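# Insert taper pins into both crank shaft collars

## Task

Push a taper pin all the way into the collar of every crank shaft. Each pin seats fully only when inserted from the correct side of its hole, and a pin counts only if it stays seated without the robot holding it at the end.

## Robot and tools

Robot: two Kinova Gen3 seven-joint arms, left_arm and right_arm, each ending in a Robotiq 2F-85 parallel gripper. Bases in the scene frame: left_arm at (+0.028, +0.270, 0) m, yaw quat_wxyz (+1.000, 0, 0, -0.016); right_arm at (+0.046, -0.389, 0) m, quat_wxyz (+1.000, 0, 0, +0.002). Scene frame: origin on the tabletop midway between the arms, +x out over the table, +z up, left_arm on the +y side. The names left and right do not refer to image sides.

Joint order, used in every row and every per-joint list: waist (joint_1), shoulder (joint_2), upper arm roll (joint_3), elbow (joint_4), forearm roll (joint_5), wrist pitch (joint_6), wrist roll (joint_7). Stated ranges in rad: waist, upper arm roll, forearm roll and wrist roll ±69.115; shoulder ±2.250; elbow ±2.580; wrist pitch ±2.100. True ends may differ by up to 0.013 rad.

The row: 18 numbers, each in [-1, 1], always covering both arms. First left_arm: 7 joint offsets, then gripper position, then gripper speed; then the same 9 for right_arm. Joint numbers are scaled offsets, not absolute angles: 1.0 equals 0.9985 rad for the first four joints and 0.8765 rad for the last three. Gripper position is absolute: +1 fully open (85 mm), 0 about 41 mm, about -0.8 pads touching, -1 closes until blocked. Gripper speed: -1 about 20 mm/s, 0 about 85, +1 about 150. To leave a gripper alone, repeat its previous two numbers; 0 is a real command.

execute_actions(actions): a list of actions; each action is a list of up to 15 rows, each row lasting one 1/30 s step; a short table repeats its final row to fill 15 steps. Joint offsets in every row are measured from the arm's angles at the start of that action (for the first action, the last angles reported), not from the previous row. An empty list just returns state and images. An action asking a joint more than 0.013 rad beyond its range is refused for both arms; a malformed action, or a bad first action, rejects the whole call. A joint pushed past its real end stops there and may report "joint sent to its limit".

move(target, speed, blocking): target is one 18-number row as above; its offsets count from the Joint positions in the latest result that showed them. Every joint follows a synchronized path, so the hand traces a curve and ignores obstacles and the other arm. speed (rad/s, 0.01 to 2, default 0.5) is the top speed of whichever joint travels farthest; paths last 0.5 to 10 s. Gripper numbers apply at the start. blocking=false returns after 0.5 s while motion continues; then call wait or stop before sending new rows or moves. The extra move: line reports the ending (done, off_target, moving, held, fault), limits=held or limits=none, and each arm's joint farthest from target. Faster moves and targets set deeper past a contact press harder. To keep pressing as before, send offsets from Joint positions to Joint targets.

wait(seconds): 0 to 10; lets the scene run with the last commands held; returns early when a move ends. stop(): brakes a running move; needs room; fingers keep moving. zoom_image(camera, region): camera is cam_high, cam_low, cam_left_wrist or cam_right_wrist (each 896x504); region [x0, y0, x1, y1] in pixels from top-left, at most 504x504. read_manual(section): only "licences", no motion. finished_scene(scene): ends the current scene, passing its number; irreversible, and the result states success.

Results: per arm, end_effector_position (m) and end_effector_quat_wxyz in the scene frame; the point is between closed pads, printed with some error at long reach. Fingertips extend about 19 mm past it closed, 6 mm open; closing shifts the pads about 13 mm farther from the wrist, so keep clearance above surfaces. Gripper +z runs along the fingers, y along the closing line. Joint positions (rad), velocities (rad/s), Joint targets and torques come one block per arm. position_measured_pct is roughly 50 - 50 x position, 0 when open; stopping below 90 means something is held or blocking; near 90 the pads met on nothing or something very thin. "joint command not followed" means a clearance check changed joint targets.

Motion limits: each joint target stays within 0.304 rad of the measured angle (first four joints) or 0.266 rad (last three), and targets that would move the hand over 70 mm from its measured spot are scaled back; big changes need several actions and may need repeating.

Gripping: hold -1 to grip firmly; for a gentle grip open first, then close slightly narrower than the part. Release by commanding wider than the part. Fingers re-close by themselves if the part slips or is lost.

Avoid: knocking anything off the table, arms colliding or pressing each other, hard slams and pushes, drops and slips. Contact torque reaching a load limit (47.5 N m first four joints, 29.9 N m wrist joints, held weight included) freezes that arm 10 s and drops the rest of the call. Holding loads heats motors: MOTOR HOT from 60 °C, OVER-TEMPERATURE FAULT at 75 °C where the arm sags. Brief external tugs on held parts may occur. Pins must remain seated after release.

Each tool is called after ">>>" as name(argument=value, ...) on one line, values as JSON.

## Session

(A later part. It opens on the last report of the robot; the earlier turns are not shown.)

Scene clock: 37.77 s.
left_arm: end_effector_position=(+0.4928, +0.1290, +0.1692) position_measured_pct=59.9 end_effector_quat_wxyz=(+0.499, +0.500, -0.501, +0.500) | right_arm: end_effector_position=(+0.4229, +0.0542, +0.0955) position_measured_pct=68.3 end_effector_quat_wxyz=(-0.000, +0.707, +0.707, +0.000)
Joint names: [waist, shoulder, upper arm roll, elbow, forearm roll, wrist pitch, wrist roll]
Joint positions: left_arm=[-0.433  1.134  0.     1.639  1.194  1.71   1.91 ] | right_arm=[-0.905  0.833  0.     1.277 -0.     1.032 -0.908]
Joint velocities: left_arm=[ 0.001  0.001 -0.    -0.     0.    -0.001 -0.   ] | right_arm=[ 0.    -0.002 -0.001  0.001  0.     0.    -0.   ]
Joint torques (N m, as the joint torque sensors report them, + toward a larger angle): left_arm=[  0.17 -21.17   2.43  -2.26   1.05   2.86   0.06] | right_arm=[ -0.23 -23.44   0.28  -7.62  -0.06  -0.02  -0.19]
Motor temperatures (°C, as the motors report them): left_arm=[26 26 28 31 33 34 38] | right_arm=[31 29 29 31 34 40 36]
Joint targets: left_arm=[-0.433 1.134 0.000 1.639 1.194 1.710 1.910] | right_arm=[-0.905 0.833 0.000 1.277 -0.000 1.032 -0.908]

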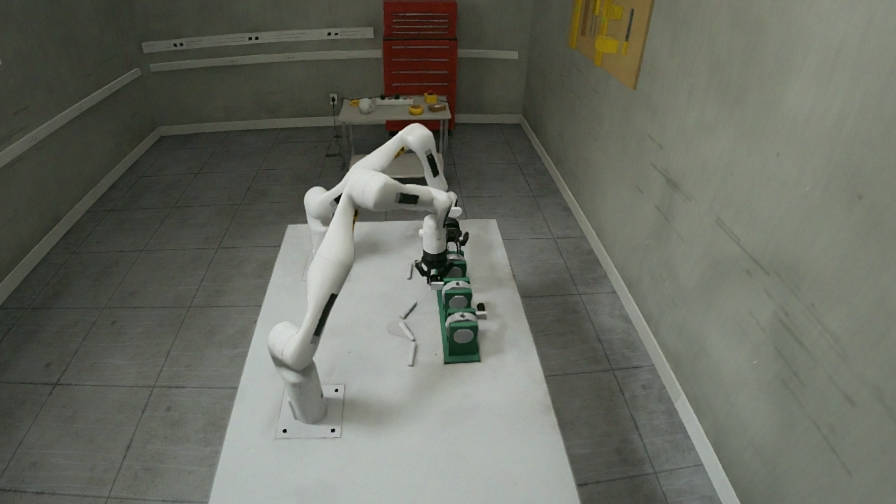

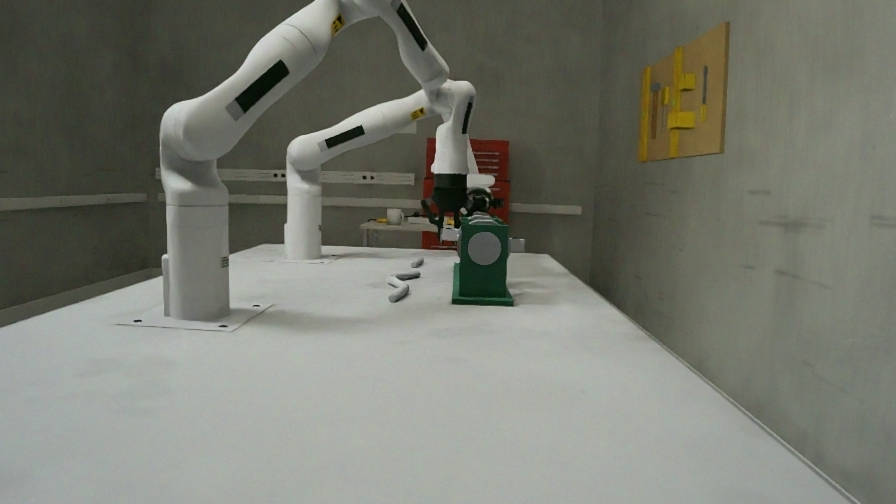

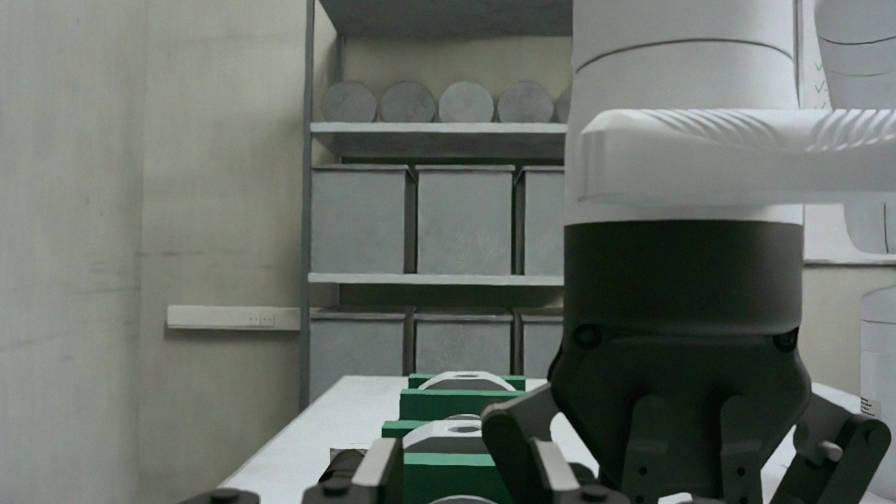

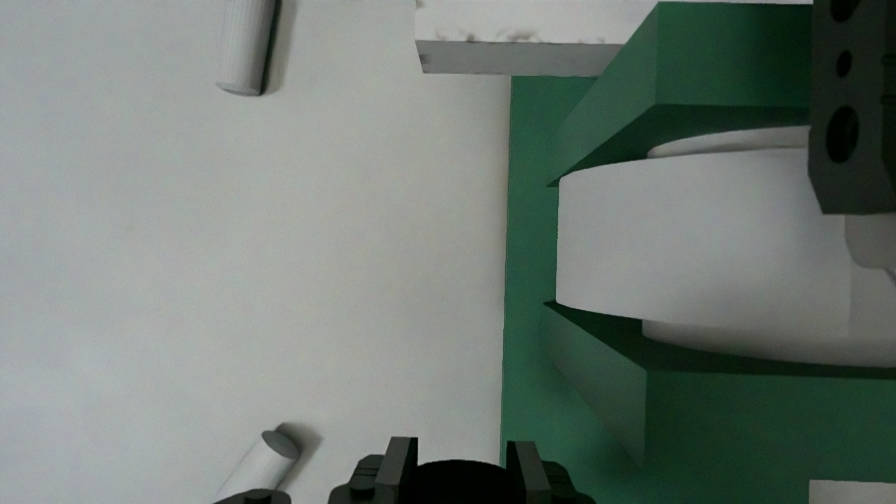

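>>> zoom_image(camera="cam_low", region=[380, 250, 440, 310])

Region (380, 250, 440, 310) of cam_low's 896x504 image, scaled by 8.400, with more detail than that image has.

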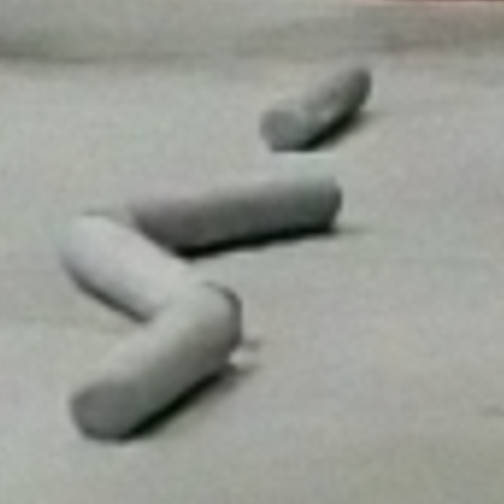

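>>> move(target=[-0.2,-0.02,0,0,0,0,0,0.2,0,0.0126,-0.0282,0,-0.0682,0,0.1099,0.0144,-0.42,0], speed=0.4)

>>> move(target=[0,-0.48,0,0.2,-0.68,-0.456,0,0.2,0,0.0334,0.014,0,-0.123,0,0.1206,0.0381,-0.42,0], speed=0.9)

>>> move(target=[0.35,-0.2,0,0.15,-0.682,-0.342,-0.47,0.2,0,0.0427,0.0586,0,-0.1525,0,0.1045,0.0486,-0.42,0], speed=0.9)

>>> move(target=[0.34,-0.144,0,0.14,0,-0.33,0,0.2,0,0.0396,0.0845,0,-0.147,0,0.069,0.0451,-0.42,0], speed=0.7)

Scene clock: 40.77 s.
left_arm: end_effector_position=(+0.5134, +0.2252, +0.1767) position_measured_pct=40.1 end_effector_quat_wxyz=(+0.440, +0.545, -0.456, +0.549) | right_arm: end_effector_position=(+0.4319, +0.0542, +0.1286) position_measured_pct=68.3 end_effector_quat_wxyz=(-0.000, +0.707, +0.707, -0.001)
Joint names: [waist, shoulder, upper arm roll, elbow, forearm roll, wrist pitch, wrist roll]
Joint positions: left_arm=[-0.633  1.114  0.     1.639  1.194  1.71   1.91 ] | right_arm=[-0.892  0.808  0.     1.209 -0.001  1.127 -0.895]
Joint velocities: left_arm=[-0.002 -0.     0.001 -0.    -0.     0.001 -0.   ] | right_arm=[ 0.     0.     0.001 -0.     0.     0.001  0.   ]
Joint torques (N m, as the joint torque sensors report them, + toward a larger angle): left_arm=[ -0.38 -21.34   2.47  -2.52   1.1    2.88  -0.4 ] | right_arm=[ -0.07 -26.47   0.7   -8.4    0.07   0.87  -0.2 ]
Motor temperatures (°C, as the motors report them): left_arm=[26 27 28 31 33 34 38] | right_arm=[31 29 29 31 34 40 36]
Joint targets: left_arm=[-0.633 1.114 0.000 1.639 1.194 1.710 1.910] | right_arm=[-0.892 0.804 0.000 1.208 -0.000 1.128 -0.895]
move: done; limits=none; left_arm: farthest joint: the waist, 0.000 radians from its target (0.200 radians at the start); right_arm: farthest joint: the shoulder, 0.003 radians from its target (0.028 radians at the start)

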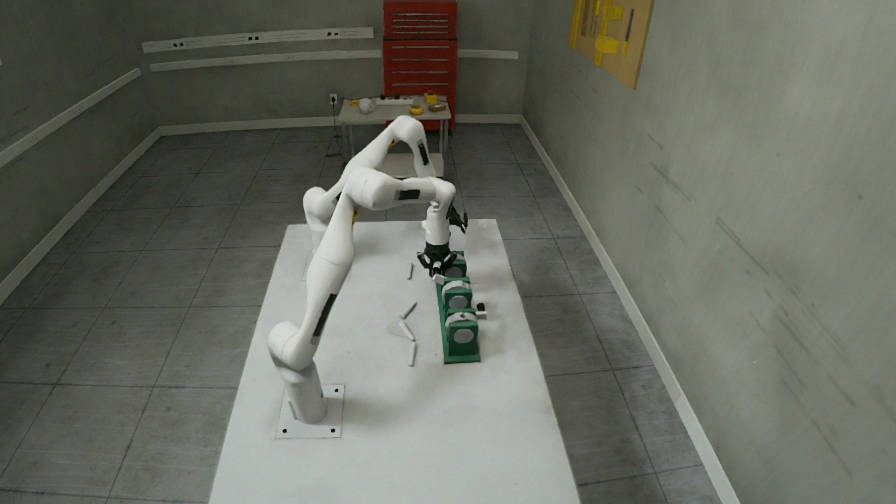

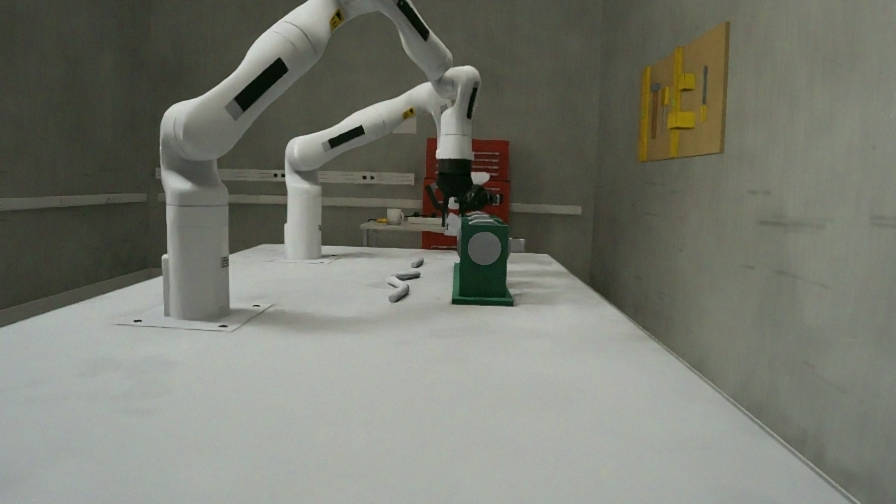

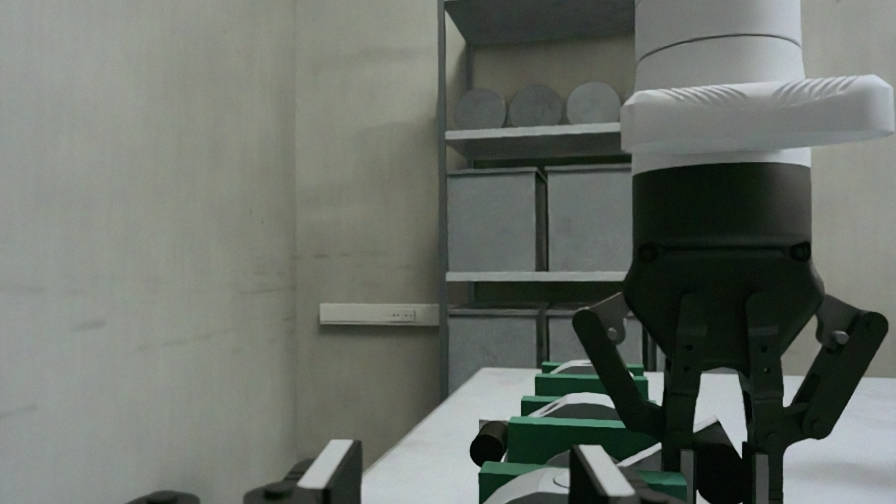

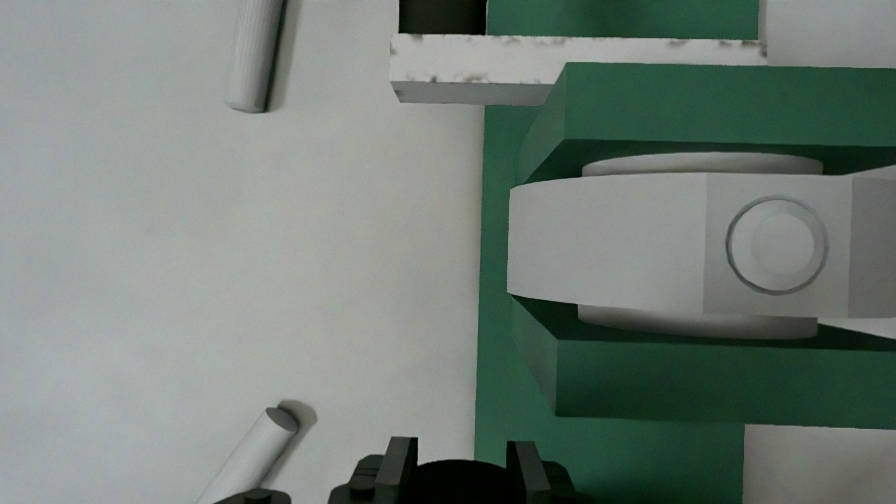

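Scene clock: 42.10 s.
left_arm: end_effector_position=(+0.3839, +0.2785, +0.1600) position_measured_pct=40.1 end_effector_quat_wxyz=(-0.267, -0.554, +0.736, -0.283) | right_arm: end_effector_position=(+0.4565, +0.0543, +0.1538) position_measured_pct=68.3 end_effector_quat_wxyz=(-0.001, +0.707, +0.707, -0.002)
Joint names: [waist, shoulder, upper arm roll, elbow, forearm roll, wrist pitch, wrist roll]
Joint positions: left_arm=[-0.633  0.635  0.     1.839  0.598  1.311  1.91 ] | right_arm=[-0.86   0.825 -0.001  1.088 -0.001  1.233 -0.862]
Joint velocities: left_arm=[-0.001 -0.003 -0.002 -0.     0.     0.     0.   ] | right_arm=[ 0.    -0.     0.001  0.    -0.     0.001 -0.   ]
Joint torques (N m, as the joint torque sensors report them, + toward a larger angle): left_arm=[ -0.13 -16.67   1.1   -4.63   0.75   1.79  -0.15] | right_arm=[  0.68 -26.3    1.06 -10.15   0.6   -0.51  -0.16]
Motor temperatures (°C, as the motors report them): left_arm=[26 27 28 31 33 34 38] | right_arm=[31 29 29 31 34 40 36]
Joint targets: left_arm=[-0.633 0.635 0.000 1.839 0.598 1.311 1.910] | right_arm=[-0.859 0.822 0.000 1.086 -0.001 1.232 -0.862]
move: done; limits=none; left_arm: farthest joint: the waist, 0.000 radians from its target (0.000 radians at the start); right_arm: farthest joint: the shoulder, 0.003 radians from its target (0.014 radians at the start)

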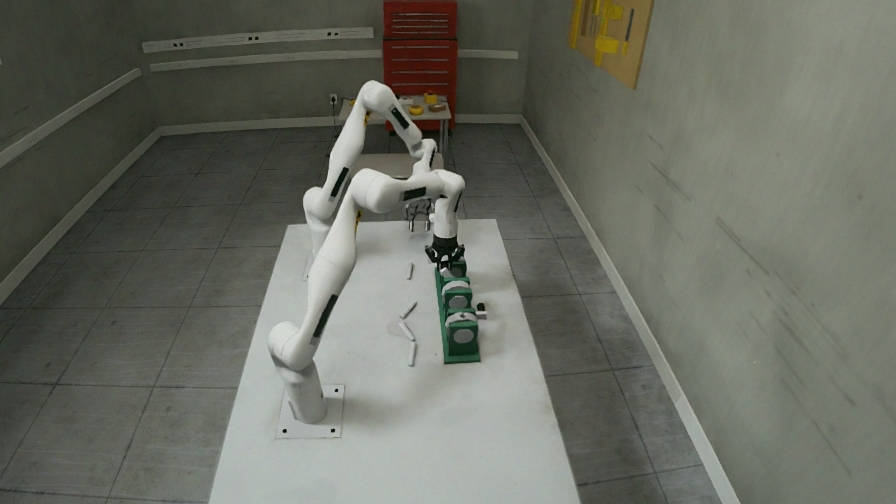

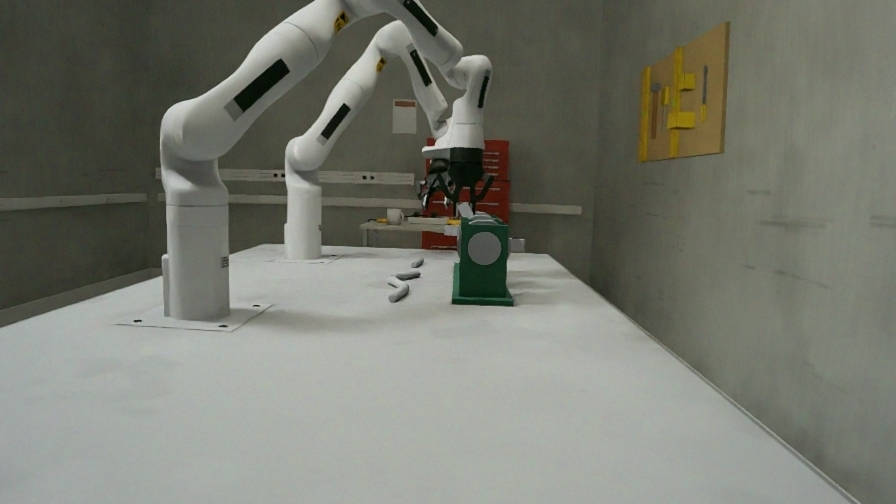

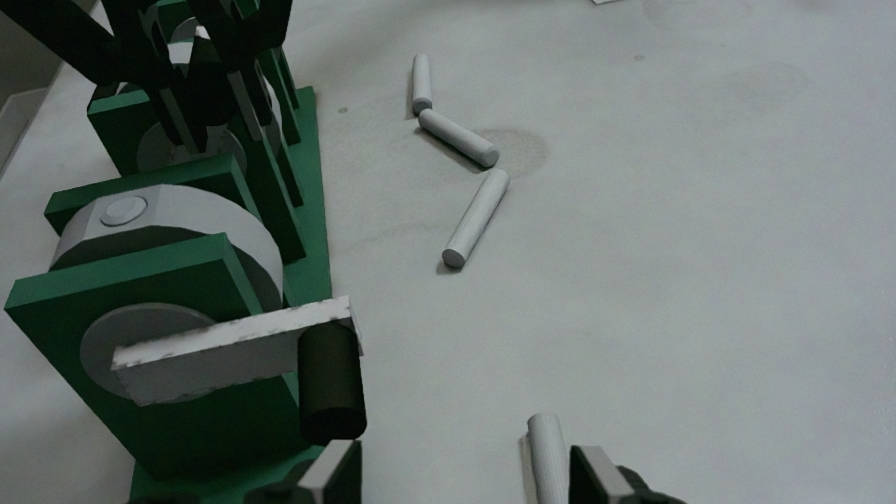

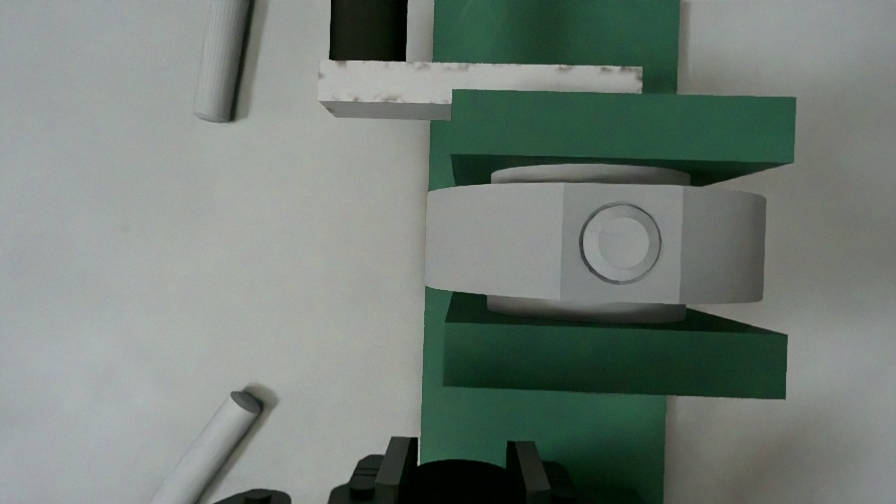

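Scene clock: 43.40 s.
left_arm: end_effector_position=(+0.3189, +0.3190, +0.1314) position_measured_pct=40.1 end_effector_quat_wxyz=(-0.144, -0.088, +0.985, -0.024) | right_arm: end_effector_position=(+0.4914, +0.0545, +0.1639) position_measured_pct=68.3 end_effector_quat_wxyz=(-0.001, +0.707, +0.707, -0.002)
Joint names: [waist, shoulder, upper arm roll, elbow, forearm roll, wrist pitch, wrist roll]
Joint positions: left_arm=[-0.283  0.435  0.     1.989 -0.     1.011  1.498] | right_arm=[-0.817  0.882 -0.001  0.937 -0.002  1.327 -0.819]
Joint velocities: left_arm=[ 0.003 -0.001  0.001 -0.001  0.     0.001  0.   ] | right_arm=[ 0.     0.001  0.001 -0.003  0.     0.    -0.   ]
Joint torques (N m, as the joint torque sensors report them, + toward a larger angle): left_arm=[ -0.34 -14.01  -0.09  -5.32  -0.44   0.42  -0.4 ] | right_arm=[ -0.25 -24.34   0.61  -9.23   0.55  -0.72   0.08]
Motor temperatures (°C, as the motors report them): left_arm=[26 27 28 31 33 34 38] | right_arm=[31 29 29 31 34 40 36]
Joint targets: left_arm=[-0.283 0.435 0.000 1.989 -0.000 1.011 1.498] | right_arm=[-0.817 0.883 -0.001 0.936 -0.001 1.325 -0.819]
move: done; limits=none; left_arm: farthest joint: the waist, 0.000 radians from its target (0.349 radians at the start); right_arm: farthest joint: the wrist pitch, 0.003 radians from its target (0.091 radians at the start)

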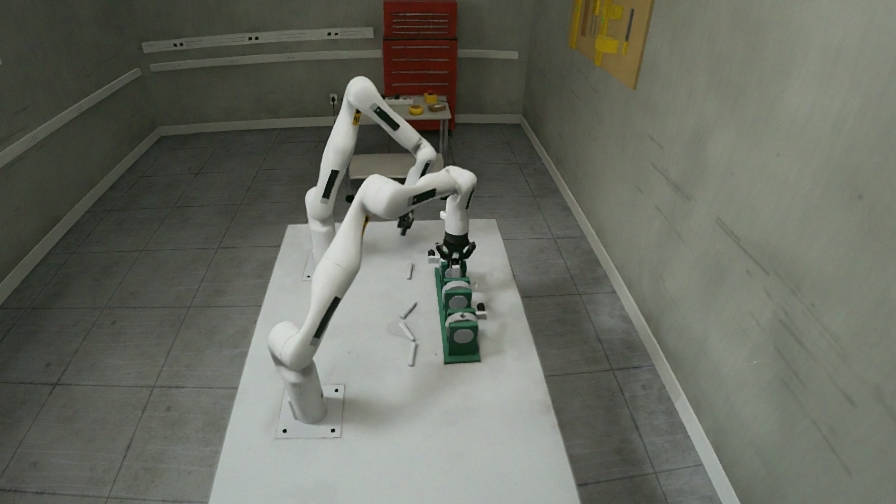

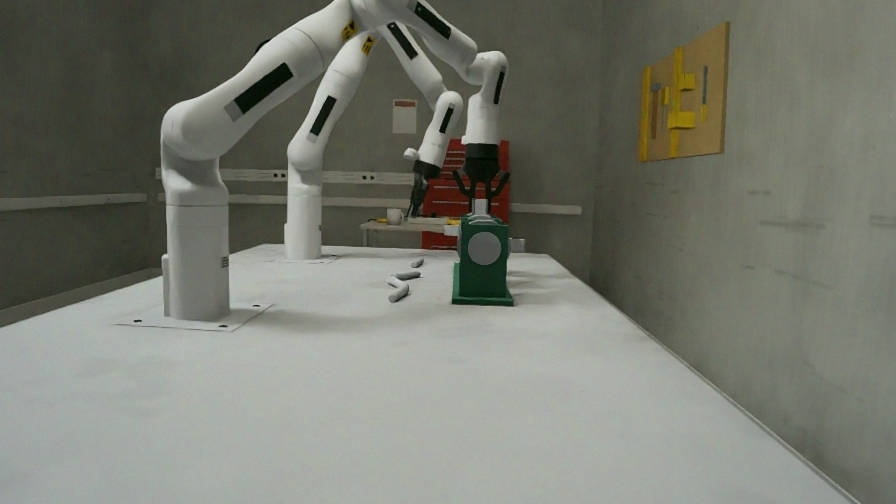

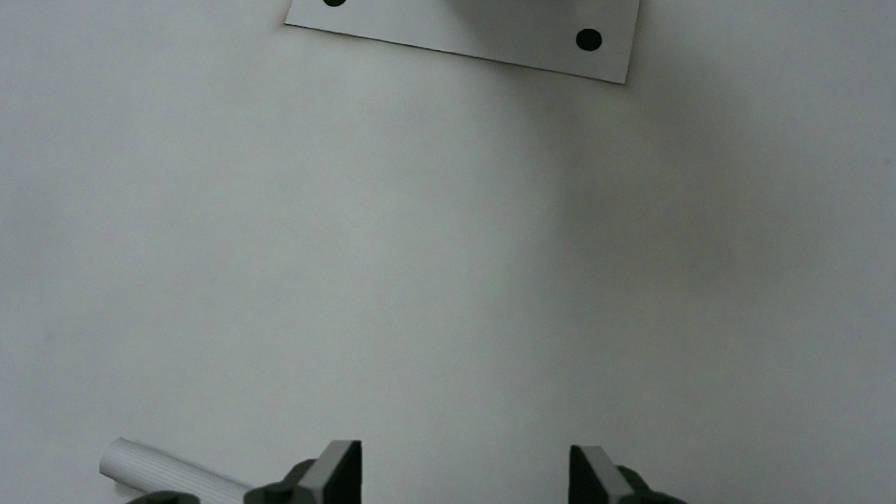

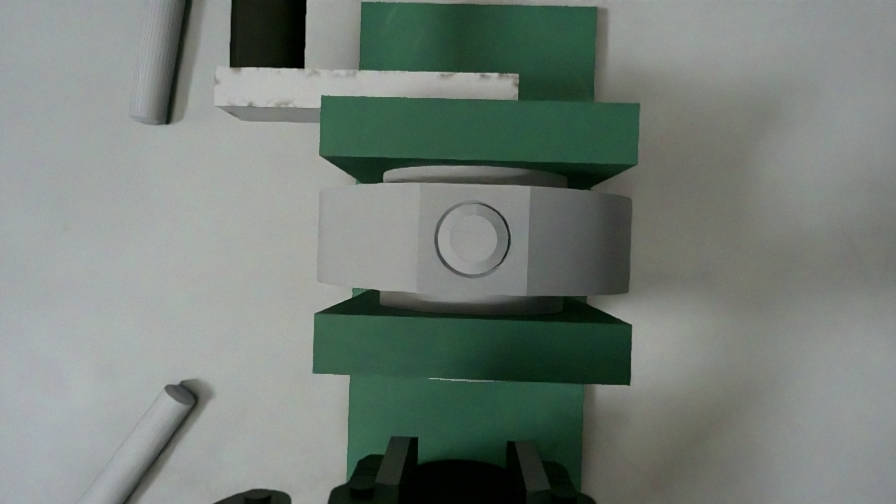

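Scene clock: 44.53 s.
left_arm: end_effector_position=(+0.3529, +0.2163, +0.1404) position_measured_pct=40.1 end_effector_quat_wxyz=(-0.000, +0.081, +0.997, +0.000) | right_arm: end_effector_position=(+0.5269, +0.0545, +0.1551) position_measured_pct=68.3 end_effector_quat_wxyz=(-0.001, +0.707, +0.707, -0.002)
Joint names: [waist, shoulder, upper arm roll, elbow, forearm roll, wrist pitch, wrist roll]
Joint positions: left_arm=[ 0.056  0.292  0.     2.128 -0.     0.721  1.498] | right_arm=[-0.778  0.965 -0.001  0.79  -0.002  1.389 -0.78 ]
Joint velocities: left_arm=[ 0.003 -0.002  0.001  0.    -0.     0.    -0.   ] | right_arm=[ 0.    -0.     0.     0.002  0.    -0.    -0.   ]
Joint torques (N m, as the joint torque sensors report them, + toward a larger angle): left_arm=[ -0.34 -11.91   0.12  -6.2   -0.15  -0.15  -0.29] | right_arm=[ -0.08 -25.79   0.14  -8.69   0.32  -0.76  -0.22]
Motor temperatures (°C, as the motors report them): left_arm=[26 27 28 31 33 34 38] | right_arm=[31 29 29 31 34 40 36]
Joint targets: left_arm=[0.056 0.292 0.000 2.128 -0.000 0.721 1.498] | right_arm=[-0.778 0.966 -0.001 0.790 -0.002 1.388 -0.780]
move: done; limits=none; left_arm: farthest joint: the waist, 0.001 radians from its target (0.340 radians at the start); right_arm: farthest joint: the wrist pitch, 0.002 radians from its target (0.060 radians at the start)

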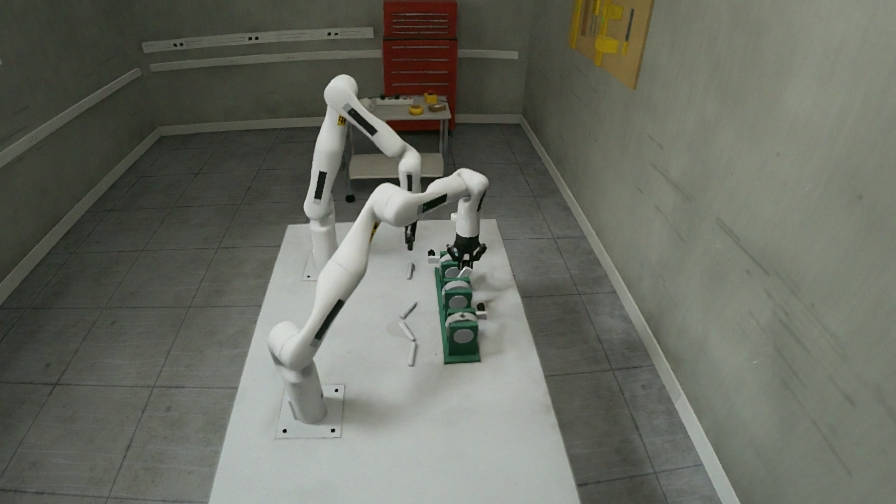

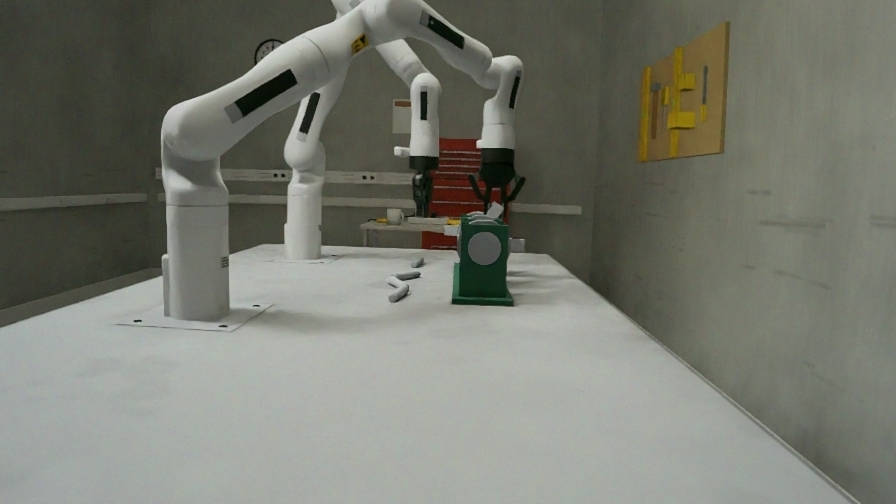

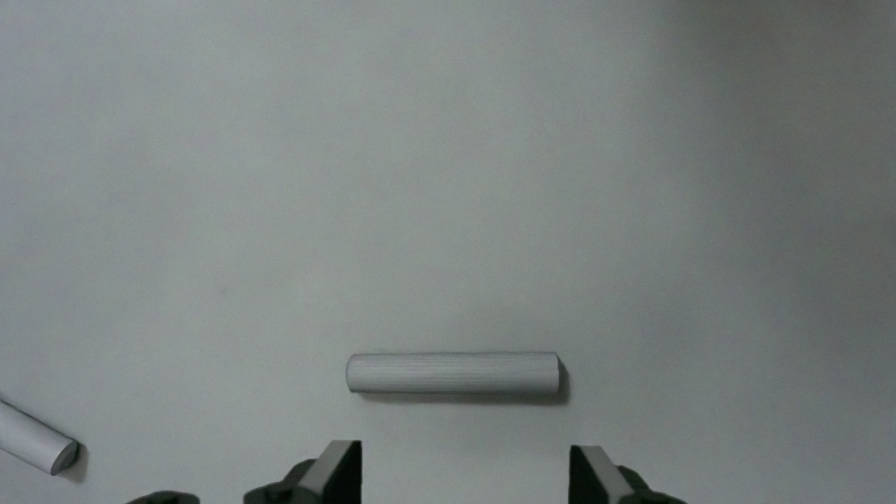

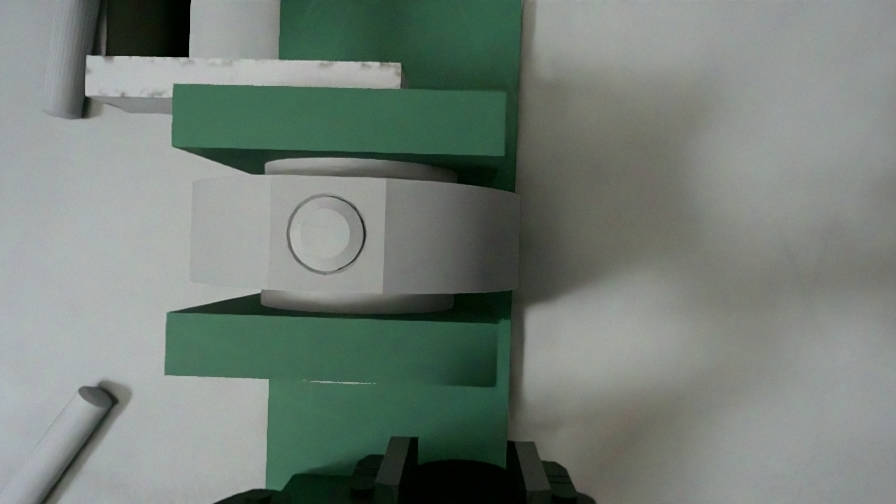

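>>> zoom_image(camera="cam_left_wrist", region=[330, 330, 590, 420])

Region (330, 330, 590, 420) of cam_left_wrist's 896x504 image, scaled by 1.938; it fills the top 174 rows of this view, and the rest is white.

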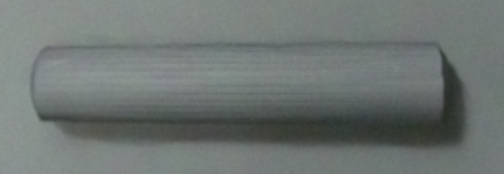

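>>> move(target=[-0.0618,0,0,0,0,0,-0.93,0,0,0.0286,0.0818,0.001,-0.0943,0.002,0.0115,0.0303,-0.42,0], speed=1.1)

>>> move(target=[0,0.13,0,0.08,0,-0.24,-0.933,0,0,0.0094,0.0519,0,0,0,-0.061,0.0107,-0.42,0], speed=1.1)

Scene clock: 46.93 s.
left_arm: end_effector_position=(+0.3556, +0.2364, +0.1404) position_measured_pct=49.6 end_effector_quat_wxyz=(-0.000, +0.442, +0.897, -0.000) | right_arm: end_effector_position=(+0.5531, +0.0545, +0.1299) position_measured_pct=68.3 end_effector_quat_wxyz=(-0.001, +0.707, +0.707, -0.001)
Joint names: [waist, shoulder, upper arm roll, elbow, forearm roll, wrist pitch, wrist roll]
Joint positions: left_arm=[-0.006  0.292  0.     2.128 -0.     0.721  0.682] | right_arm=[-0.75   1.047 -0.001  0.697 -0.001  1.4   -0.753]
Joint velocities: left_arm=[-0.002  0.001 -0.001 -0.    -0.     0.     0.   ] | right_arm=[ 0.     0.001  0.     0.     0.    -0.001 -0.   ]
Joint torques (N m, as the joint torque sensors report them, + toward a larger angle): left_arm=[  0.17 -11.86  -0.06  -6.37  -0.18   0.09  -0.21] | right_arm=[  1.01 -27.32   1.56  -9.02   0.58  -0.07  -0.11]
Motor temperatures (°C, as the motors report them): left_arm=[26 27 28 31 33 34 38] | right_arm=[31 29 29 31 34 40 36]
Joint targets: left_arm=[-0.006 0.292 0.000 2.128 -0.000 0.721 0.682] | right_arm=[-0.749 1.047 0.000 0.696 0.000 1.399 -0.753]
move: done; limits=none; left_arm: farthest joint: the waist, 0.000 radians from its target (0.062 radians at the start); right_arm: farthest joint: the waist, 0.001 radians from its target (0.028 radians at the start)

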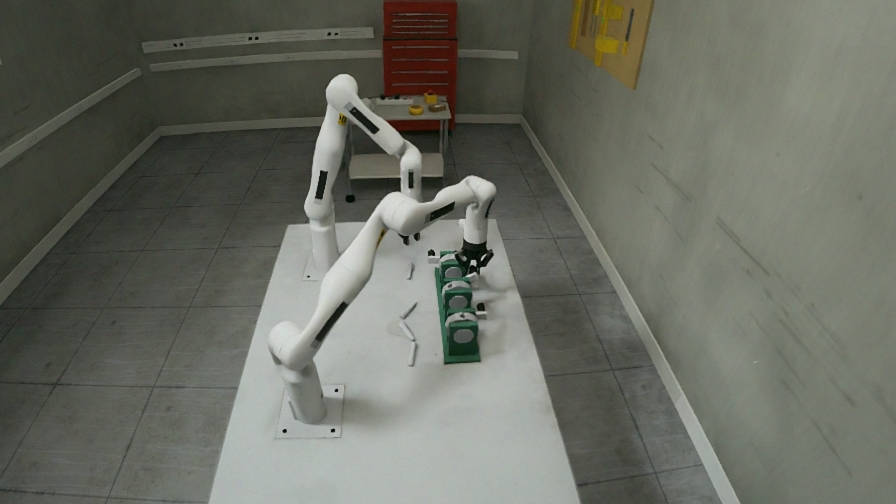

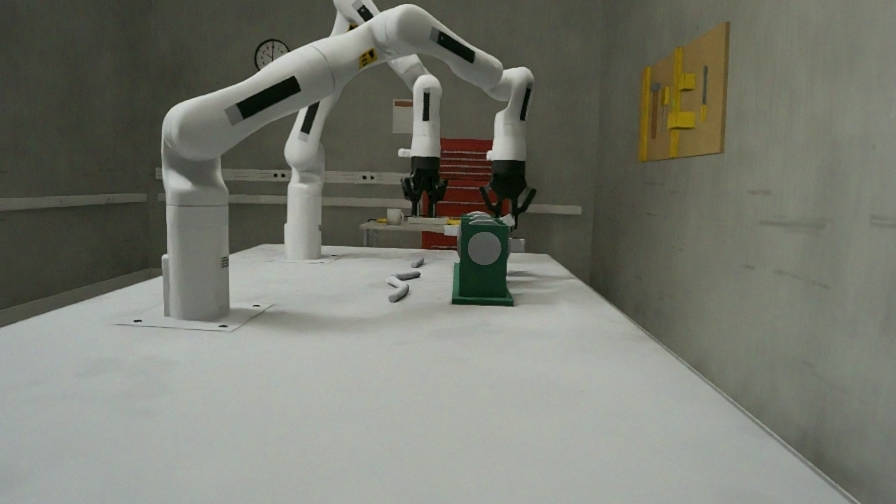

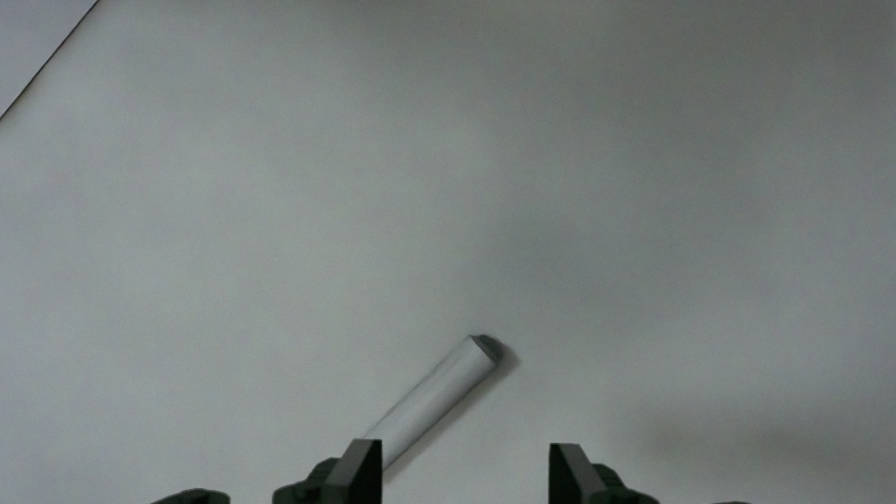

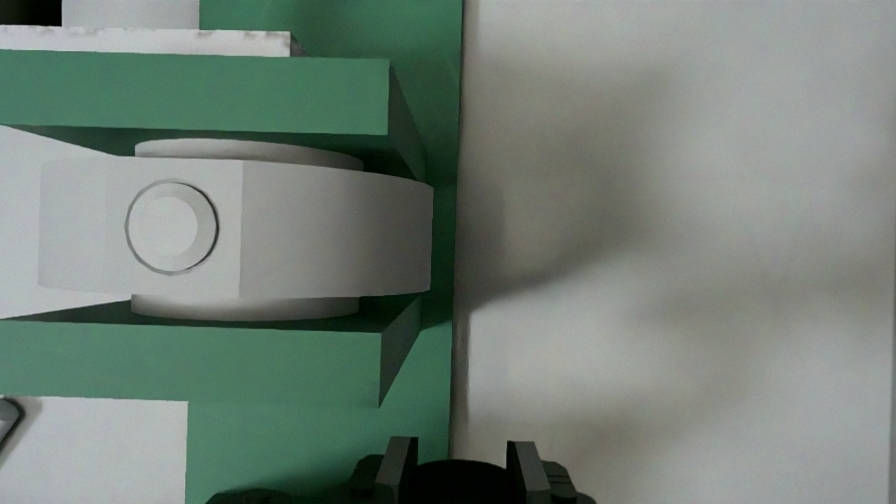

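Scene clock: 48.17 s.
left_arm: end_effector_position=(+0.3533, +0.2364, +0.0835) position_measured_pct=49.6 end_effector_quat_wxyz=(+0.000, +0.762, +0.647, +0.000) | right_arm: end_effector_position=(+0.5629, +0.0546, +0.0953) position_measured_pct=68.3 end_effector_quat_wxyz=(-0.001, +0.707, +0.707, -0.000)
Joint names: [waist, shoulder, upper arm roll, elbow, forearm roll, wrist pitch, wrist roll]
Joint positions: left_arm=[-0.006  0.421  0.     2.208 -0.     0.511 -0.135] | right_arm=[-0.741  1.098 -0.001  0.697 -0.001  1.348 -0.744]
Joint velocities: left_arm=[ 0.     0.003  0.     0.    -0.    -0.001 -0.   ] | right_arm=[ 0.     0.001  0.001  0.    -0.     0.     0.   ]
Joint torques (N m, as the joint torque sensors report them, + toward a larger angle): left_arm=[ -0.45 -12.54  -0.04  -4.84  -0.23  -0.18  -0.13] | right_arm=[ -0.33 -27.44   0.49  -8.81  -0.01  -0.42  -0.14]
Motor temperatures (°C, as the motors report them): left_arm=[26 27 28 31 33 34 38] | right_arm=[31 29 29 31 34 40 36]
Joint targets: left_arm=[-0.006 0.422 0.000 2.208 -0.000 0.511 -0.135] | right_arm=[-0.741 1.099 -0.001 0.697 -0.001 1.347 -0.744]
move: done; limits=none; left_arm: farthest joint: the shoulder, 0.001 radians from its target (0.130 radians at the start); right_arm: farthest joint: the shoulder, 0.001 radians from its target (0.052 radians at the start)

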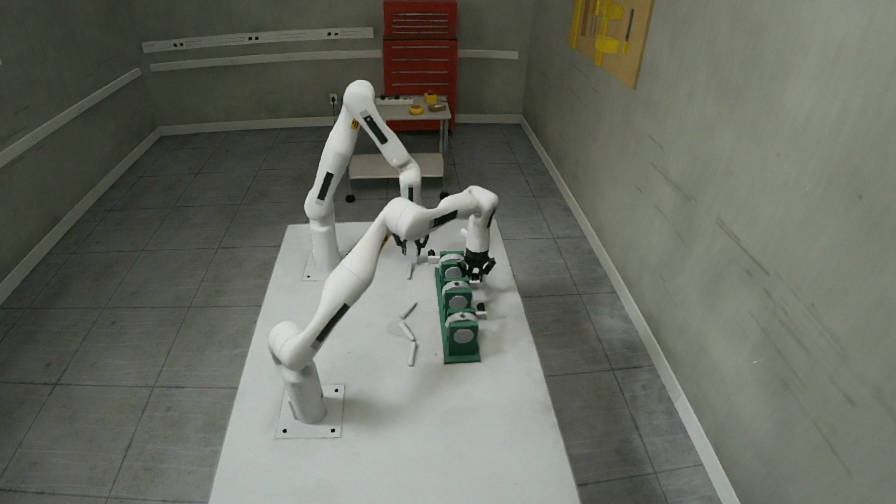

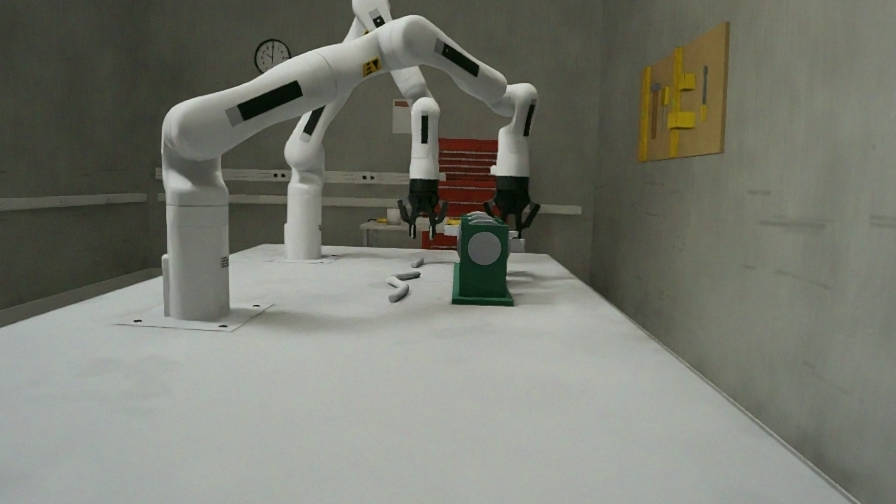

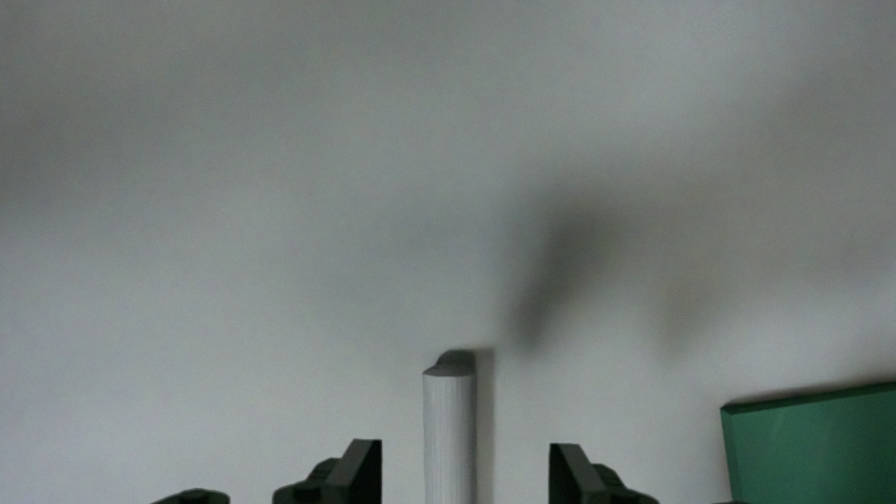

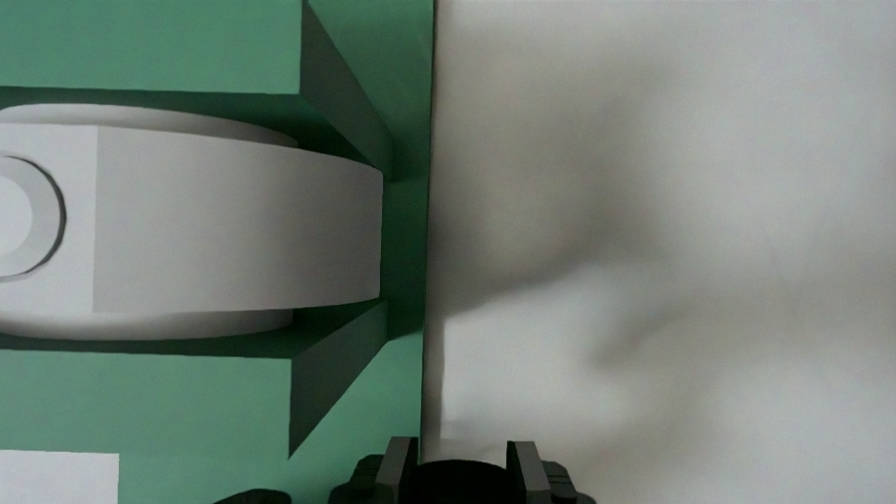

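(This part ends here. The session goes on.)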